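# Advance a two-cube calendar by one week

## Task

The calendar's front is the side carrying the month name, turned toward the robot, and it currently displays today's date. Rearrange it so the front displays the date seven days later, with both digit cubes the right way up. At the end both cubes must rest flat in the tray and stay there with no gripper holding them; a cube kept in place only by the robot does not count. Finally open the grippers and pull them away.

## Robot and tools

Robot: two arms, left_arm and right_arm, each ending in a two-finger parallel gripper. The fingers extend along the gripper's +z axis and close along its y axis. The reported hand point is midway between the pads when shut; closed fingertips reach about 19 mm past it, open ones about 6 mm. Closing pushes the tips roughly 13 mm further out, so keep that margin above the table or tray.

World frame: origin on the table surface midway between the arms, +z up, +x forward over the table, left_arm on the +y side. The arm names do not tell you which side of an image is which. Each result has a state line, left_arm: ... | right_arm: ..., giving each hand's end_effector_position in metres and end_effector_quat_wxyz in this frame; printed positions can be somewhat off, more so at long reach.

The 16-number row (used by execute_actions and move): numbers 1-8 are left_arm dx, dy, dz, rx, ry, rz, left_gripper position, speed; numbers 9-16 are the same for right_arm and right_gripper. All numbers lie in [-1, 1], and both arms are always included. dx..rz are an offset, not a pose: expressed in that gripper's own axes, counted from the gripper's pose in the most recent result that showed it (or from where it actually is, before any result in the scene has shown it and for the second or later call within one reply). 1.0 equals 0.6 m of translation or 180 degrees; rx, ry, rz form one rotation vector. All zeros therefore drives a hand back to that reference pose, it does not mean hold still. The gripper position is an absolute opening: +1 fully open (85 mm), 0 about 41 mm, about -0.8 pads touching, -1 close until blocked. Gripper speed maps -1/0/+1 to about 20/85/150 mm/s. A 0 in either gripper slot is a real command, so repeat the last values to leave a gripper unchanged.

execute_actions(actions, pictures): actions is a list holding one item or nothing. An empty list only reports the state. {"rows": [...], "steps": n} runs up to 15 rows for n control steps (each 1/30 s, n at most 15, default 15); row k is used on step k and the final row repeats. Every row is an offset from the same reference pose, not from the prior row. {"steps": n} alone (n up to 300) waits, counting from the previous result. pictures (boolean) chooses whether images come back. A rejected call sends nothing.

move(target, speed): target is one 16-number row as above; each hand travels in a straight line to its offset pose, all paths finishing together, lasting 0.5 to 10 s (cut off at 10 s). speed is the path top speed in m/s, 0.002 to 0.5, default 0.25; rotation is capped at twice that in rad/s. Paths ignore obstacles and the other arm, and hands may lag, drift or overshoot the speed near full extension. Finger values are applied at the start. The result adds a move: line with the outcome (done, off_target, moving, held, fault), any limits (paced means the pose was clipped; held means a check blocked steps, after which the arm may jump fast) and each hand's distance to its target. Faster contact and targets further beyond contact push harder.

wait(seconds): 0 to 10 s, sends nothing new.

zoom_image(camera, region): enlarged view of part of a camera's latest image; region is [x0, y0, x1, y1] in pixels, origin top-left, no larger than 504 x 504. Cameras, all 896x504: cam_head_left, cam_head_right, cam_high, cam_low, cam_left_wrist, cam_right_wrist. Calibration (K, distortion, T_world_to_cam) is provided and may be slightly off; results list cameras whose numbers changed.

finished_scene(scene): pass the current scene's number to end and grade it; irreversible. Call it only once the dates are correct, cubes sit flat in the tray and both grippers are open and clear.

Motion details: each step the commanded pose is clipped to within 70 mm and 16 degrees of the measured one, then solved by damped inverse kinematics, favouring position over orientation. A far target may need several actions; check the returned pose and command the remainder. Hand target lines show where each arm is currently being driven. A pose unreachable line means the clearance check altered or blocked that arm's command; HELD marks steps where your row was not (fully) sent.

Gripping: close with position -1 and keep sending it. For a gentle hold, open, then close to just under the object width. position_measured_pct is about 50 - 50*position (0 = fully open); stopping below about 90 short of the request means something is held, about 90 or more means the pads met on nothing or something tiny. Release by commanding an opening wider than the object.

Things to avoid: knocking anything off the table, dropping or slamming cubes, pushing hard, and letting the arms hit each other. Contact torque at a joint's load limit (49.1 N m for the first four joints, 30.9 for the wrist joints, held weight included) stops that arm for 10 s. Holding loads heats motors: MOTOR HOT appears from 60 °C, and at 75 °C an OVER-TEMPERATURE FAULT lets the arm sag. Parts may occasionally be tugged or nudged by outside disturbances, so verify with cameras before finishing.

Each tool is called after "Request:" as name([rows], argument=value, ...), one row to a line, values as JSON.

## Session

Request:
execute_actions(actions=[])

Scene clock: 0.00 s of 7600.00 s.
left_arm: end_effector_position=(+0.4455, +0.4252, +0.3437) position_measured_pct=0.0 end_effector_quat_wxyz=(+0.124, -0.256, +0.839, -0.465) | right_arm: end_effector_position=(+0.3242, +0.1607, +0.3953) position_measured_pct=0.0 end_effector_quat_wxyz=(+0.168, +0.803, +0.237, +0.520)
Joint positions: left_arm=[-1.175  0.408  0.09   1.701  0.885  1.528  0.987] | right_arm=[-1.229  0.516 -0.2    1.488  1.263  1.482  3.317]
Joint velocities: left_arm=[ 0.001 -0.     0.001  0.    -0.001  0.001 -0.   ] | right_arm=[-0.002 -0.    -0.    -0.    -0.    -0.003  0.   ]
Motor temperatures (°C, as the motors report them): left_arm=[31 35 33 36 34 43 47] | right_arm=[30 33 31 32 40 46 39]
Hand target (left_arm): +0.446, +0.425, +0.344; +0.124, -0.256, +0.839, -0.465
Hand target (right_arm): +0.324, +0.161, +0.395; +0.168, +0.803, +0.237, +0.520
camera_calibration (this result's frames):
cam_left_wrist: T_world_to_cam=[[-0.281574, 0.40249, -0.871044, 0.266733], [0.824707, 0.565535, -0.0052745, -0.556227], [0.490483, -0.719842, -0.491177, 0.405247], [0, 0, 0, 1]] pos_world=[0.335062, 0.498922, 0.42845]
cam_right_wrist: T_world_to_cam=[[0.233917, -0.820394, 0.521763, -0.146727], [-0.292498, -0.57117, -0.766948, 0.553731], [0.927215, 0.0267872, -0.37357, -0.0102503], [0, 0, 0, 1]] pos_world=[0.205792, 0.196175, 0.497411]

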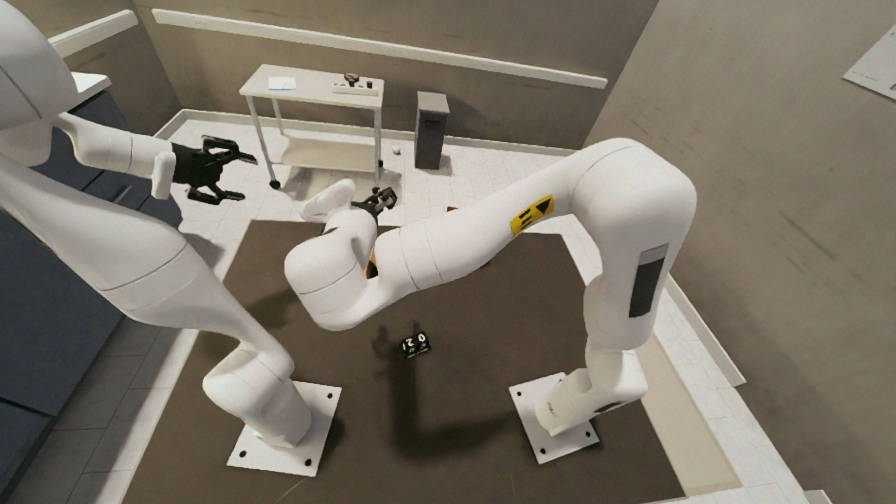

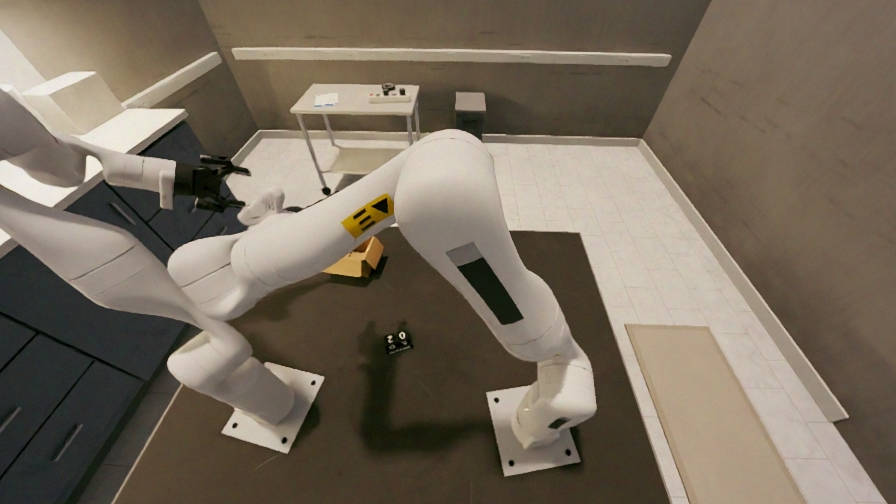

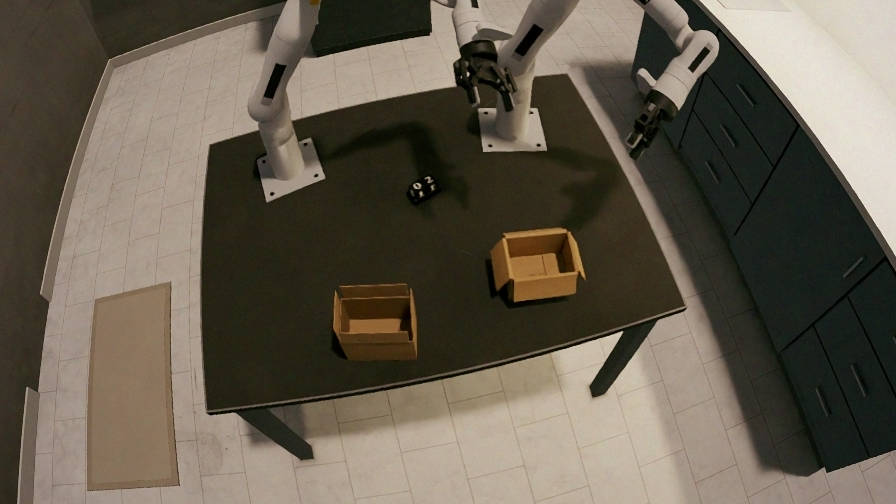

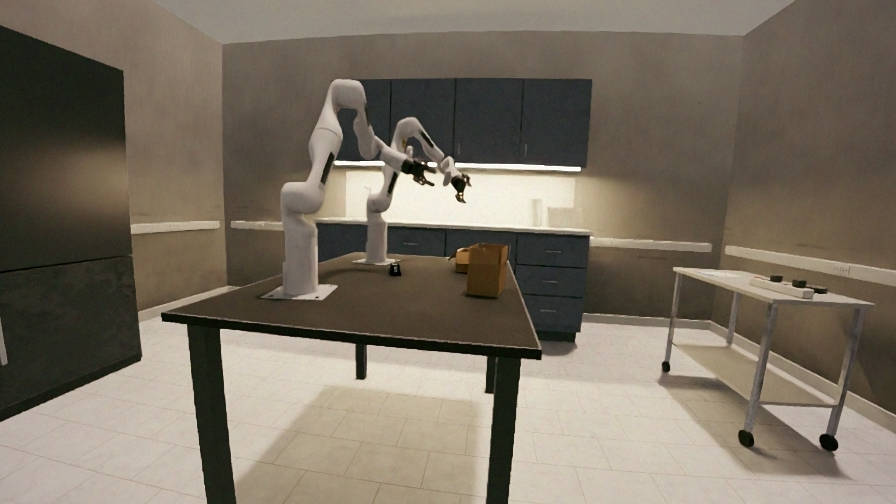

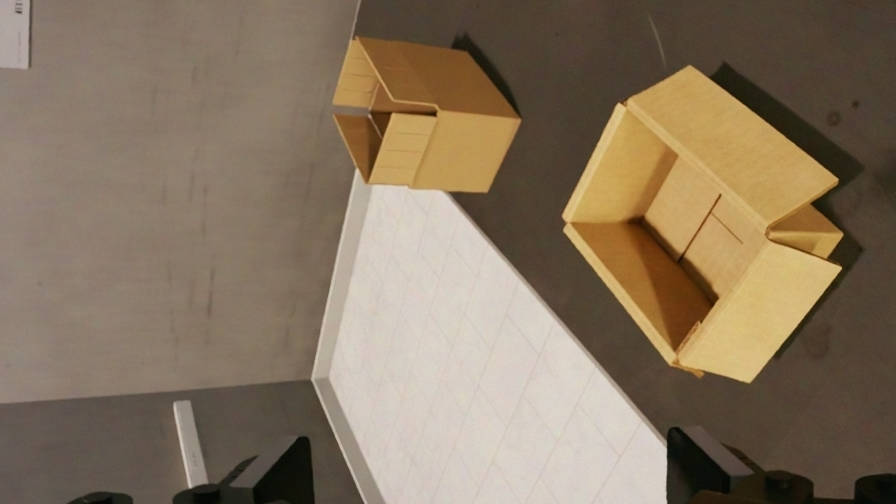

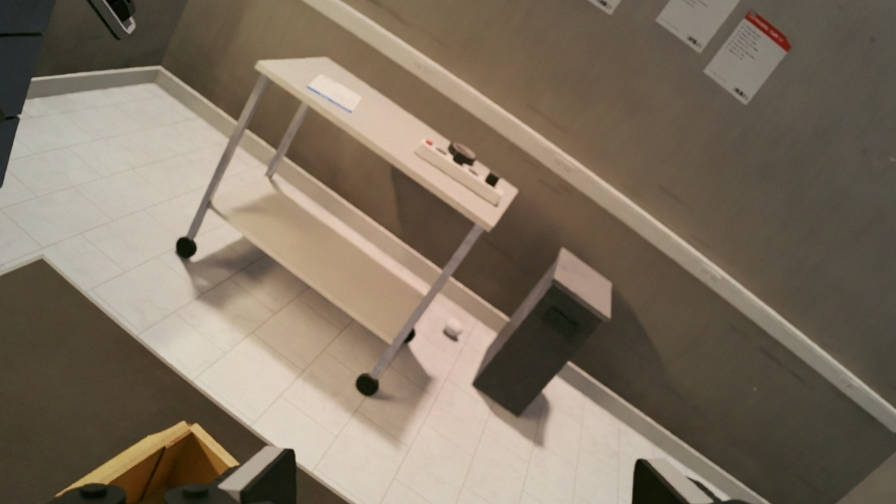

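Request:
zoom_image(camera="cam_head_right", region=[370, 320, 430, 365])

Request:
zoom_image(camera="cam_head_left", region=[385, 320, 445, 365])

Request:
zoom_image(camera="cam_high", region=[390, 165, 460, 215])

Request:
zoom_image(camera="cam_low", region=[370, 250, 420, 285])

Region (370, 320, 430, 365) of cam_head_right's 896x504 image, scaled by 8.400, with more detail than that image has; it fills the top 378 rows of this view, and the rest is white.

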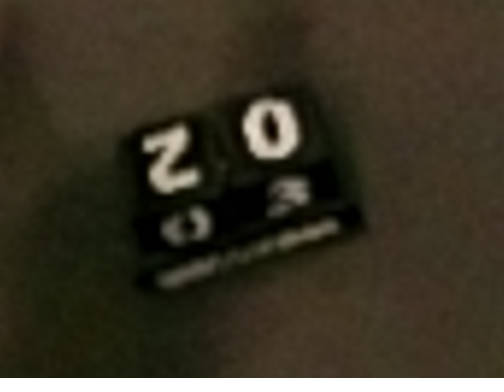

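Region (385, 320, 445, 365) of cam_head_left's 896x504 image, scaled by 8.400, with more detail than that image has; it fills the top 378 rows of this view, and the rest is white.

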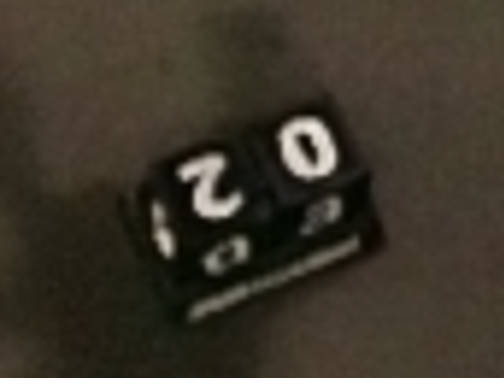

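Region (390, 165, 460, 215) of cam_high's 896x504 image, scaled by 7.200, with more detail than that image has; it fills the top 360 rows of this view, and the rest is white.

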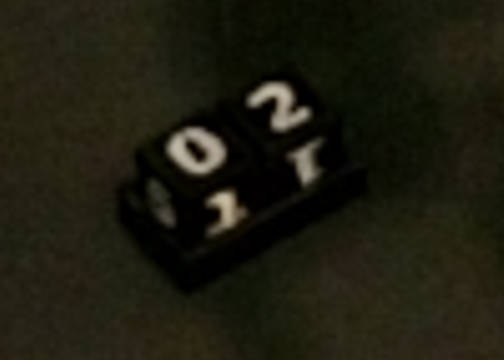

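Region (370, 250, 420, 285) of cam_low's 896x504 image, scaled by 10.080, with more detail than that image has; it fills the top 353 rows of this view, and the rest is white.

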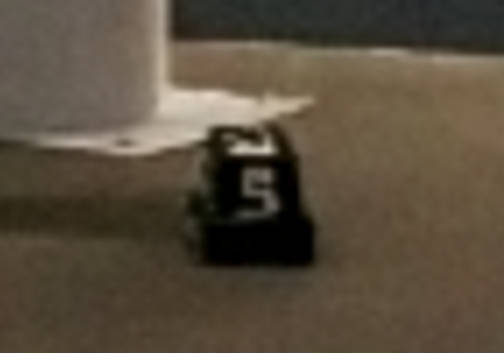

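Request:
move(target=[0,0,0,-0.233,0.280,0.526,1,0,-0.578,0.377,-0.001,-0.125,-0.398,0.502,1,0], speed=0.35)

Scene clock: 21.83 s of 7600.00 s.
left_arm: end_effector_position=(+0.4452, +0.4254, +0.3431) position_measured_pct=0.0 end_effector_quat_wxyz=(-0.000, +0.577, +0.817, +0.001) | right_arm: end_effector_position=(+0.2506, -0.2213, +0.2501) position_measured_pct=0.0 end_effector_quat_wxyz=(+0.003, +0.817, -0.576, -0.000)
Joint positions: left_arm=[-0.749  0.304  0.352  1.39  -0.106  1.464  0.127] | right_arm=[-0.515 -0.035  0.216  2.08   0.011  1.102  2.988]
Joint velocities: left_arm=[ 0.001 -0.002  0.001  0.002  0.001 -0.     0.   ] | right_arm=[ 0.002 -0.002  0.009  0.     0.     0.001 -0.   ]
Motor temperatures (°C, as the motors report them): left_arm=[31 35 33 36 34 43 47] | right_arm=[30 34 31 32 40 46 39]
Hand target (left_arm): +0.445, +0.425, +0.343; -0.000, +0.577, +0.817, +0.001
Hand target (right_arm): +0.251, -0.221, +0.250; +0.003, +0.817, -0.577, -0.000
Off the commanded pose (left_arm): 0.001 m, 0 deg.
Off the commanded pose (right_arm): 0.001 m, 0 deg.
After step 90, 15.47 s passed at rest.
move: done
camera_calibration (this result's frames):
cam_left_wrist: T_world_to_cam=[[0.944041, 0.325611, -0.05258, -0.52765], [0.327493, -0.944307, 0.0321322, 0.294765], [-0.0391891, -0.0475536, -0.9981, 0.529086], [0, 0, 0, 1]] pos_world=[0.422324, 0.475318, 0.490865]
cam_right_wrist: T_world_to_cam=[[-0.935205, -0.353732, -0.0162822, 0.163637], [-0.352298, 0.934085, -0.0580608, 0.373429], [0.035747, -0.0485626, -0.99818, 0.376942], [0, 0, 0, 1]] pos_world=[0.271118, -0.272626, 0.400602]

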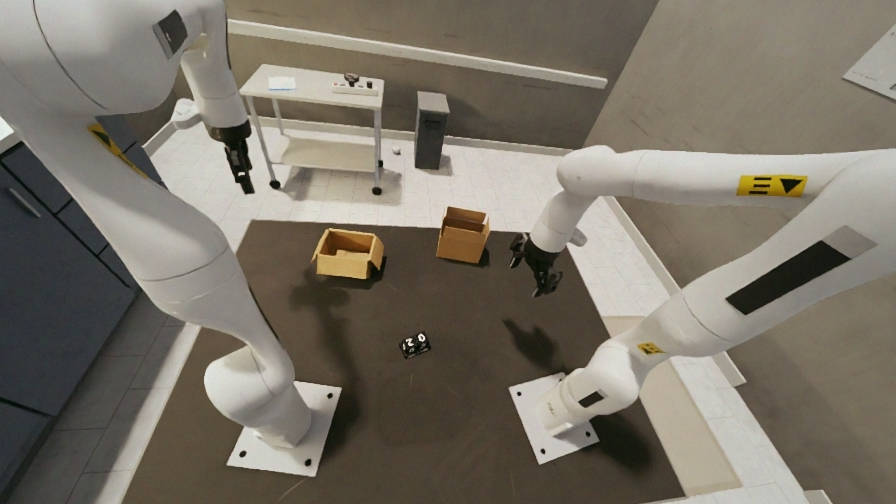

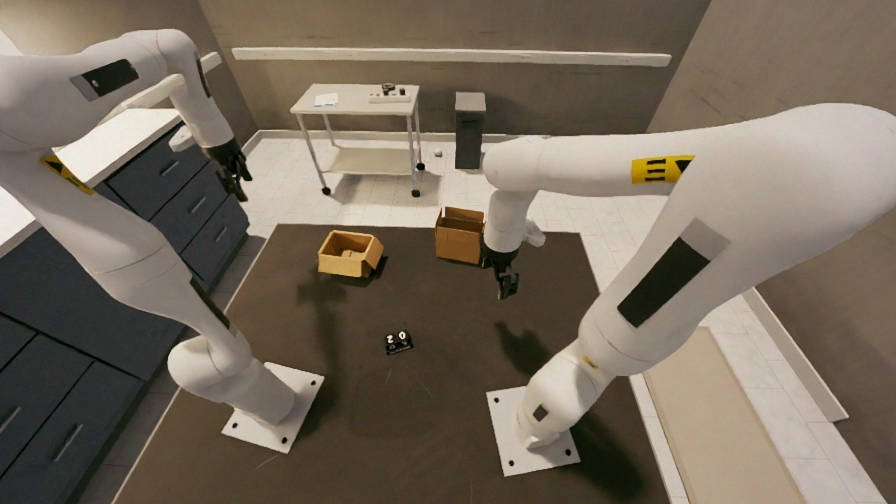

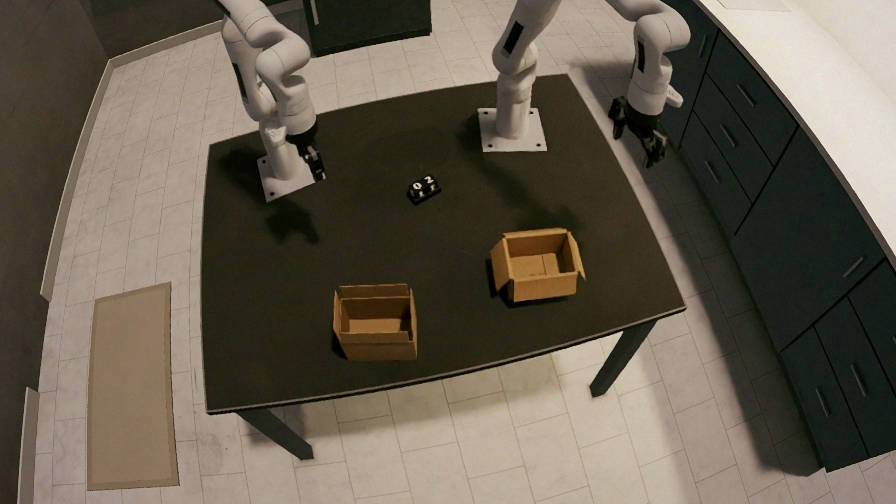

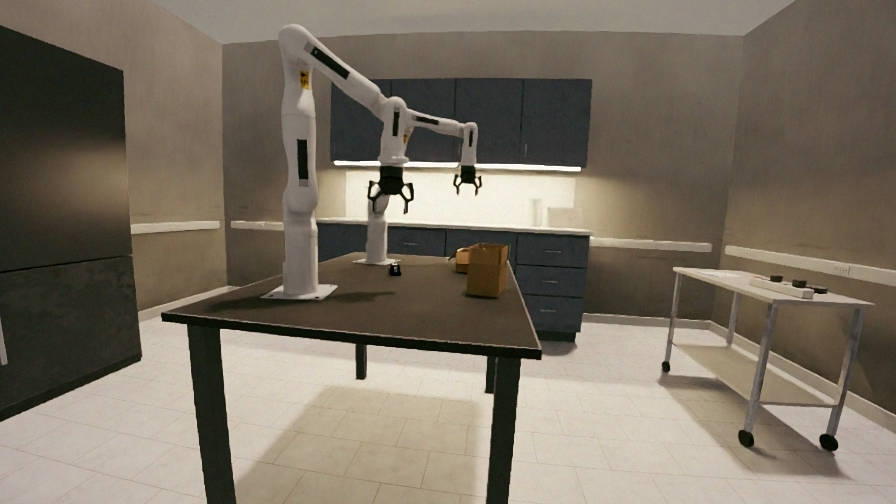

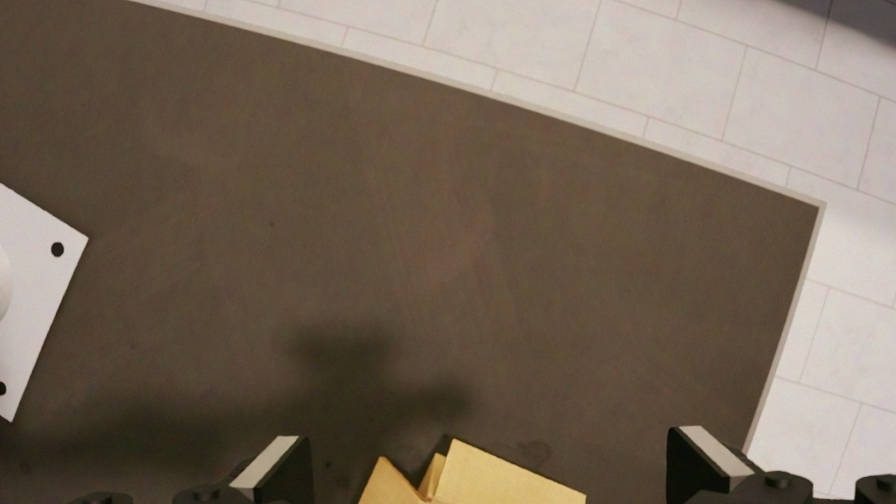

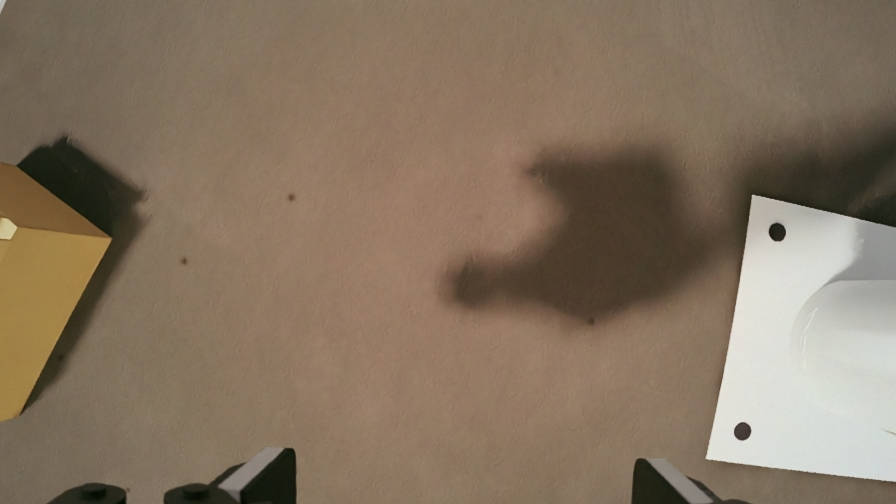

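Request:
move(target=[-0.515,-0.615,0.255,0,0,0,1,0,0,0,0,0,0,0,1,0], speed=0.35)

Scene clock: 26.47 s of 7600.00 s.
left_arm: end_effector_position=(+0.2004, +0.0131, +0.1880) position_measured_pct=0.0 end_effector_quat_wxyz=(-0.000, +0.577, +0.817, +0.003) | right_arm: end_effector_position=(+0.2506, -0.2213, +0.2501) position_measured_pct=0.0 end_effector_quat_wxyz=(+0.003, +0.817, -0.576, -0.000)
Joint positions: left_arm=[ 0.168  0.312  0.787  2.01  -0.28   0.931  1.63 ] | right_arm=[-0.515 -0.035  0.215  2.08   0.011  1.102  2.988]
Joint velocities: left_arm=[ 0.003  0.005  0.003 -0.001 -0.001  0.     0.002] | right_arm=[ 0.001 -0.    -0.001 -0.    -0.     0.001 -0.   ]
Motor temperatures (°C, as the motors report them): left_arm=[31 35 33 36 34 43 47] | right_arm=[30 34 31 32 40 46 39]
Hand target (left_arm): +0.200, +0.013, +0.188; -0.001, +0.577, +0.817, +0.003
Hand target (right_arm): +0.251, -0.221, +0.250; +0.003, +0.817, -0.576, -0.000
Off the commanded pose (left_arm): 0.002 m, 0 deg.
Off the commanded pose (right_arm): 0.000 m, 0 deg.
move: done
camera_calibration (this result's frames):
cam_left_wrist: T_world_to_cam=[[0.943839, 0.326594, -0.0500368, -0.1709], [0.328266, -0.944118, 0.0297191, -0.00913008], [-0.0375346, -0.0444755, -0.998305, 0.344751], [0, 0, 0, 1]] pos_world=[0.177239, 0.0625279, 0.335886]
cam_right_wrist: T_world_to_cam=[[-0.935205, -0.353732, -0.0162832, 0.163638], [-0.352298, 0.934085, -0.0580608, 0.373429], [0.0357479, -0.0485622, -0.99818, 0.376942], [0, 0, 0, 1]] pos_world=[0.271119, -0.272626, 0.400602]

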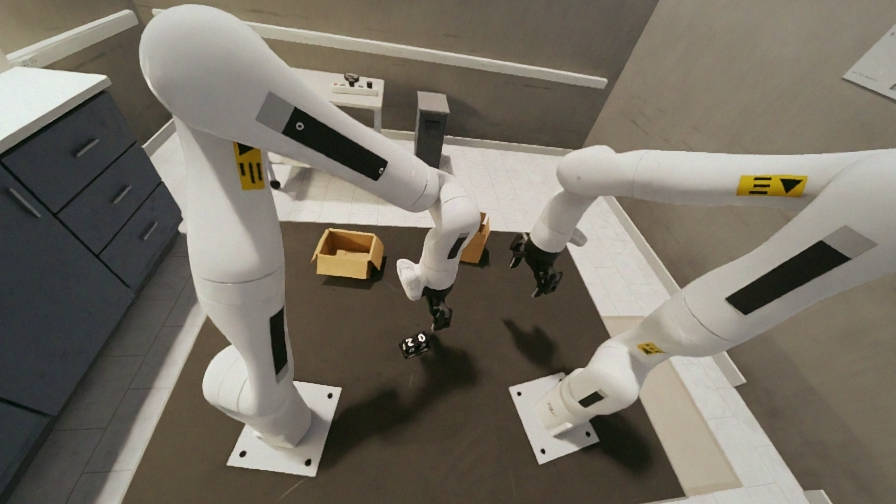

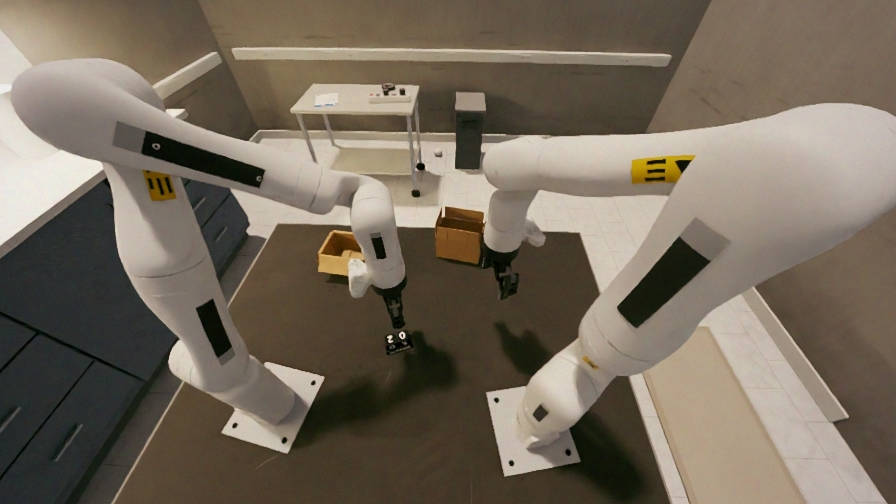

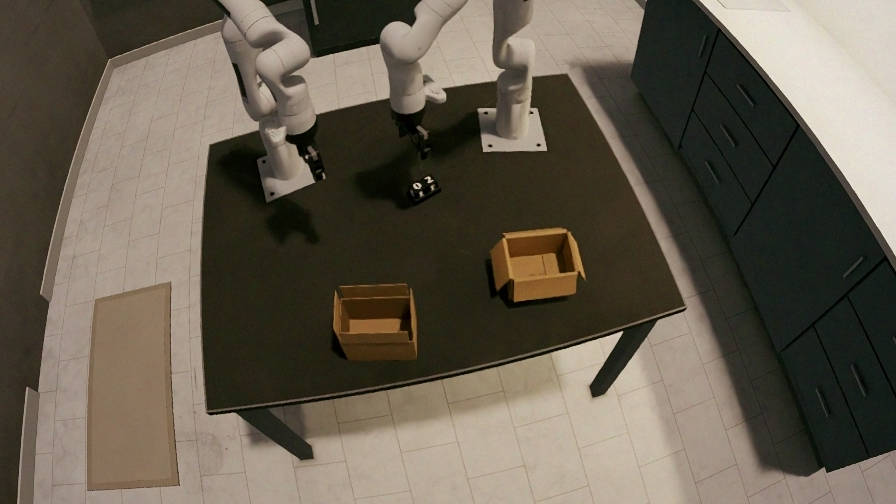

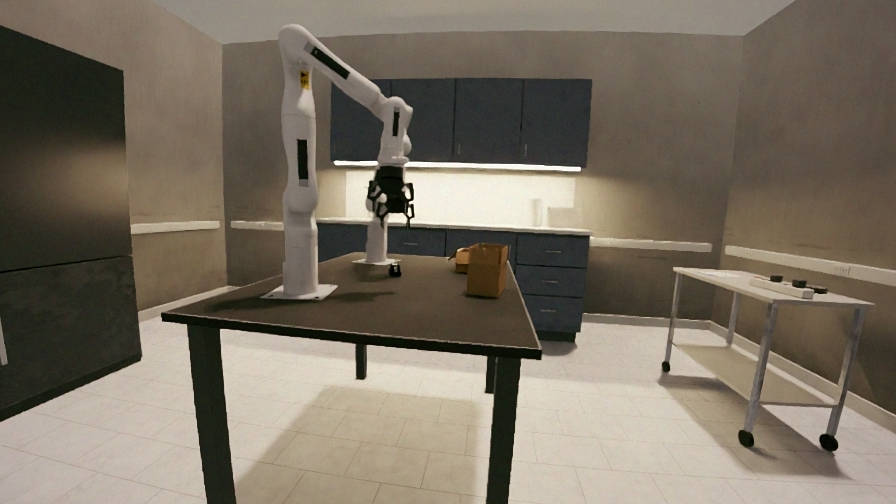

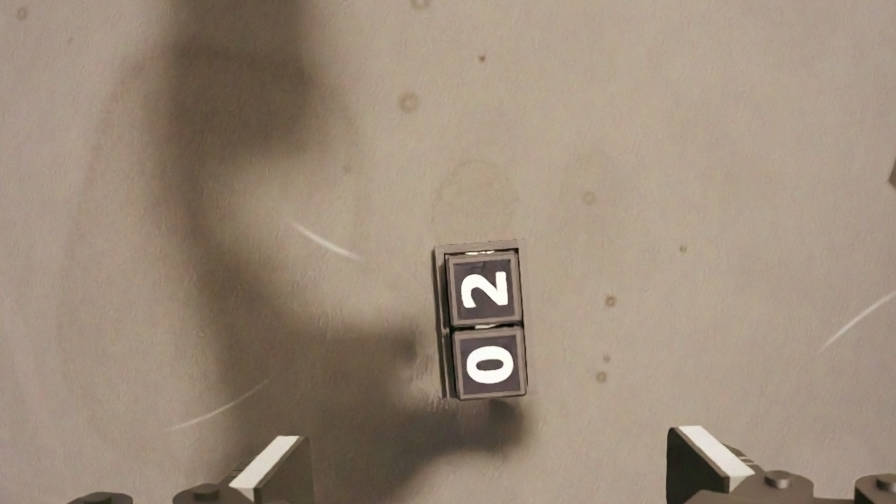

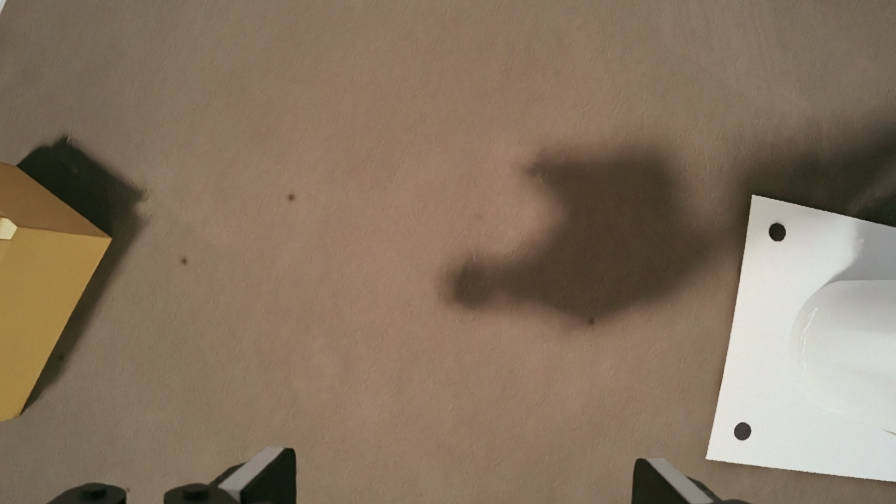

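Request:
move(target=[-0.008,0,0.165,0,0,-0.018,1,0,0,0,0,0,0,0,1,0], speed=0.25)

Scene clock: 40.87 s of 7600.00 s.
left_arm: end_effector_position=(+0.2028, +0.0090, +0.0891) position_measured_pct=0.0 end_effector_quat_wxyz=(+0.000, +0.553, +0.833, +0.003) | right_arm: end_effector_position=(+0.2506, -0.2213, +0.2501) position_measured_pct=0.0 end_effector_quat_wxyz=(+0.003, +0.817, -0.576, -0.000)
Joint positions: left_arm=[ 0.336  0.521  0.618  2.132 -0.515  0.641  1.901] | right_arm=[-0.515 -0.035  0.215  2.08   0.011  1.102  2.988]
Joint velocities: left_arm=[ 0.004  0.003  0.001 -0.001 -0.004  0.     0.002] | right_arm=[ 0.     0.    -0.     0.     0.     0.001 -0.   ]
Motor temperatures (°C, as the motors report them): left_arm=[31 35 33 36 34 43 47] | right_arm=[30 34 31 32 40 46 39]
Hand target (left_arm): +0.203, +0.009, +0.089; -0.000, +0.553, +0.833, +0.003
Hand target (right_arm): +0.251, -0.221, +0.250; +0.003, +0.817, -0.576, -0.000
Off the commanded pose (left_arm): 0.001 m, 0 deg.
Off the commanded pose (right_arm): 0.000 m, 0 deg.
After step 90, 10.47 s passed at rest.
move: done
camera_calibration (this result's frames):
cam_left_wrist: T_world_to_cam=[[0.923737, 0.379925, -0.0486559, -0.17332], [0.381562, -0.92385, 0.0301868, -0.0218422], [-0.033482, -0.0464499, -0.998359, 0.24507], [0, 0, 0, 1]] pos_world=[0.176642, 0.0570533, 0.236894]
cam_right_wrist: T_world_to_cam=[[-0.935205, -0.353732, -0.0162845, 0.163639], [-0.352297, 0.934085, -0.0580609, 0.373429], [0.0357491, -0.0485619, -0.99818, 0.376942], [0, 0, 0, 1]] pos_world=[0.271119, -0.272625, 0.400602]

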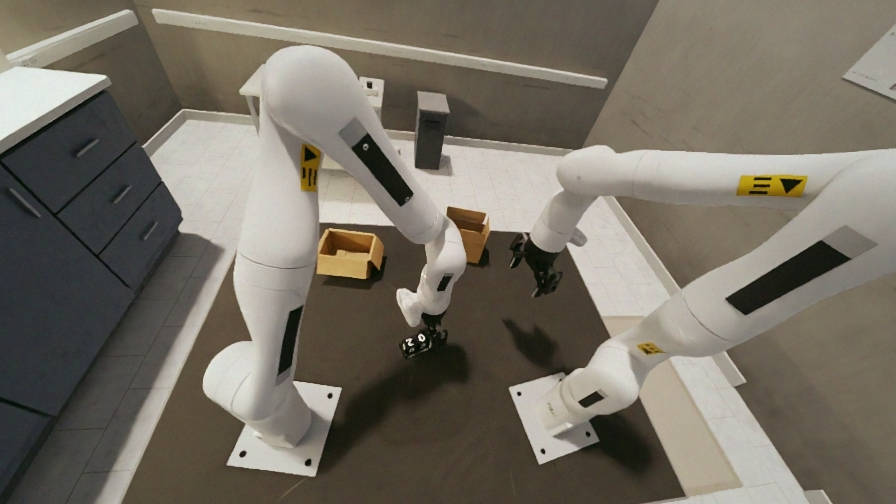

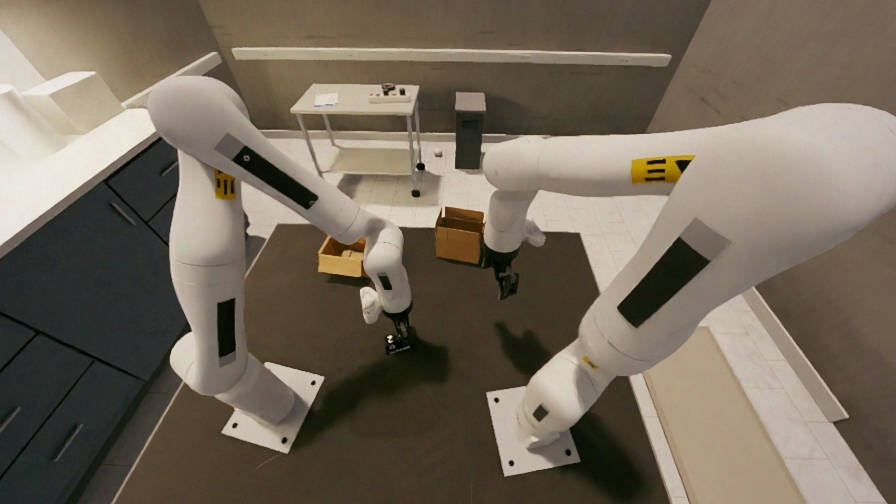

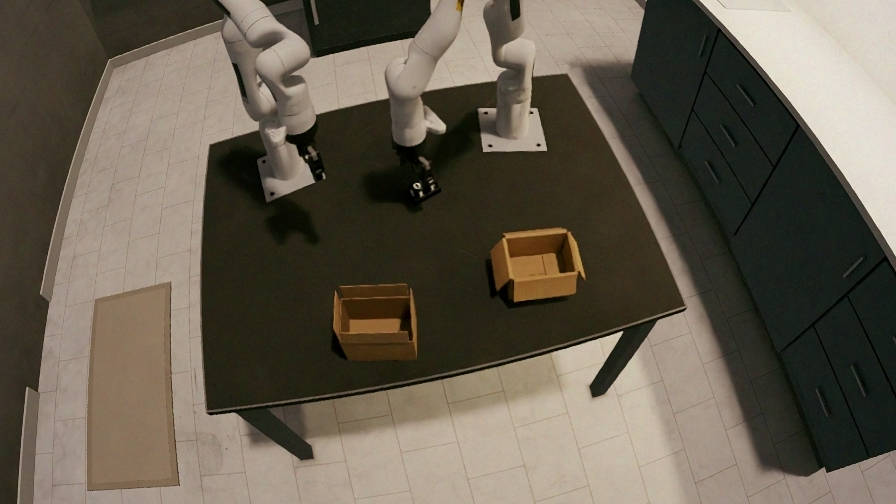

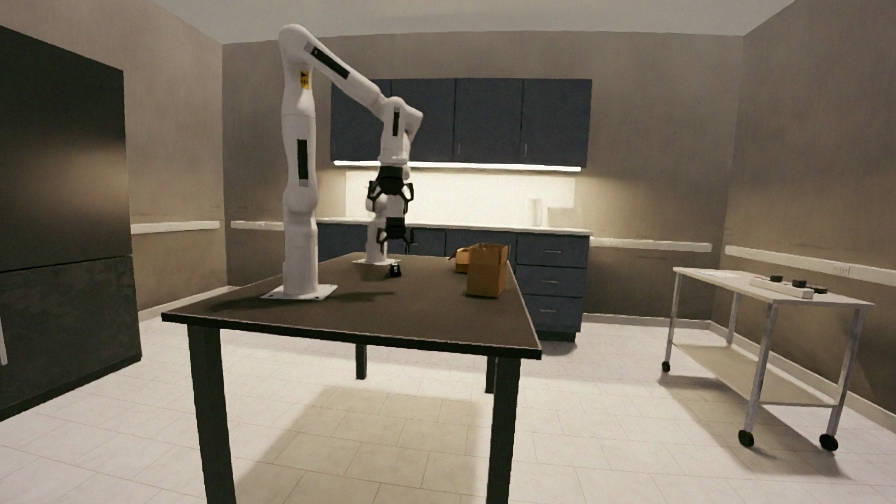

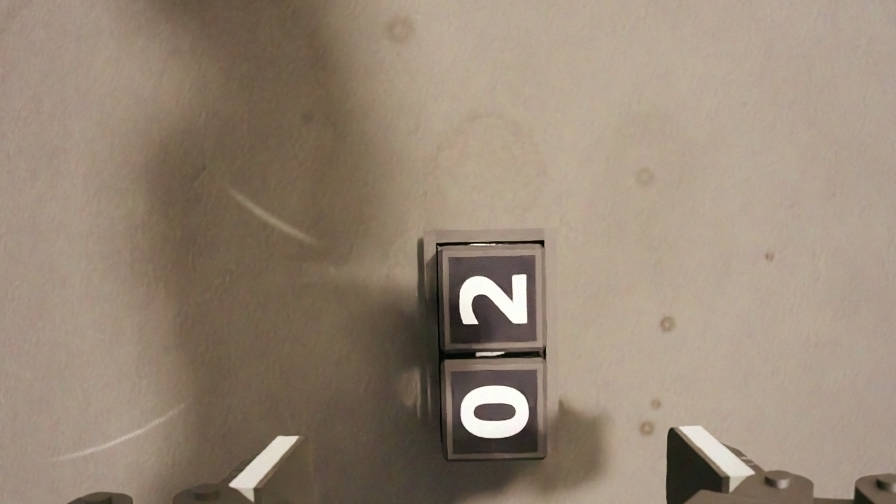

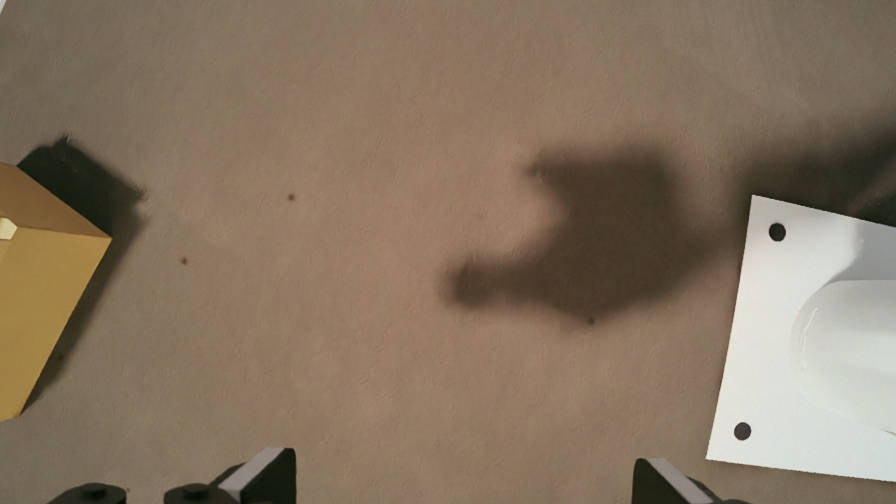

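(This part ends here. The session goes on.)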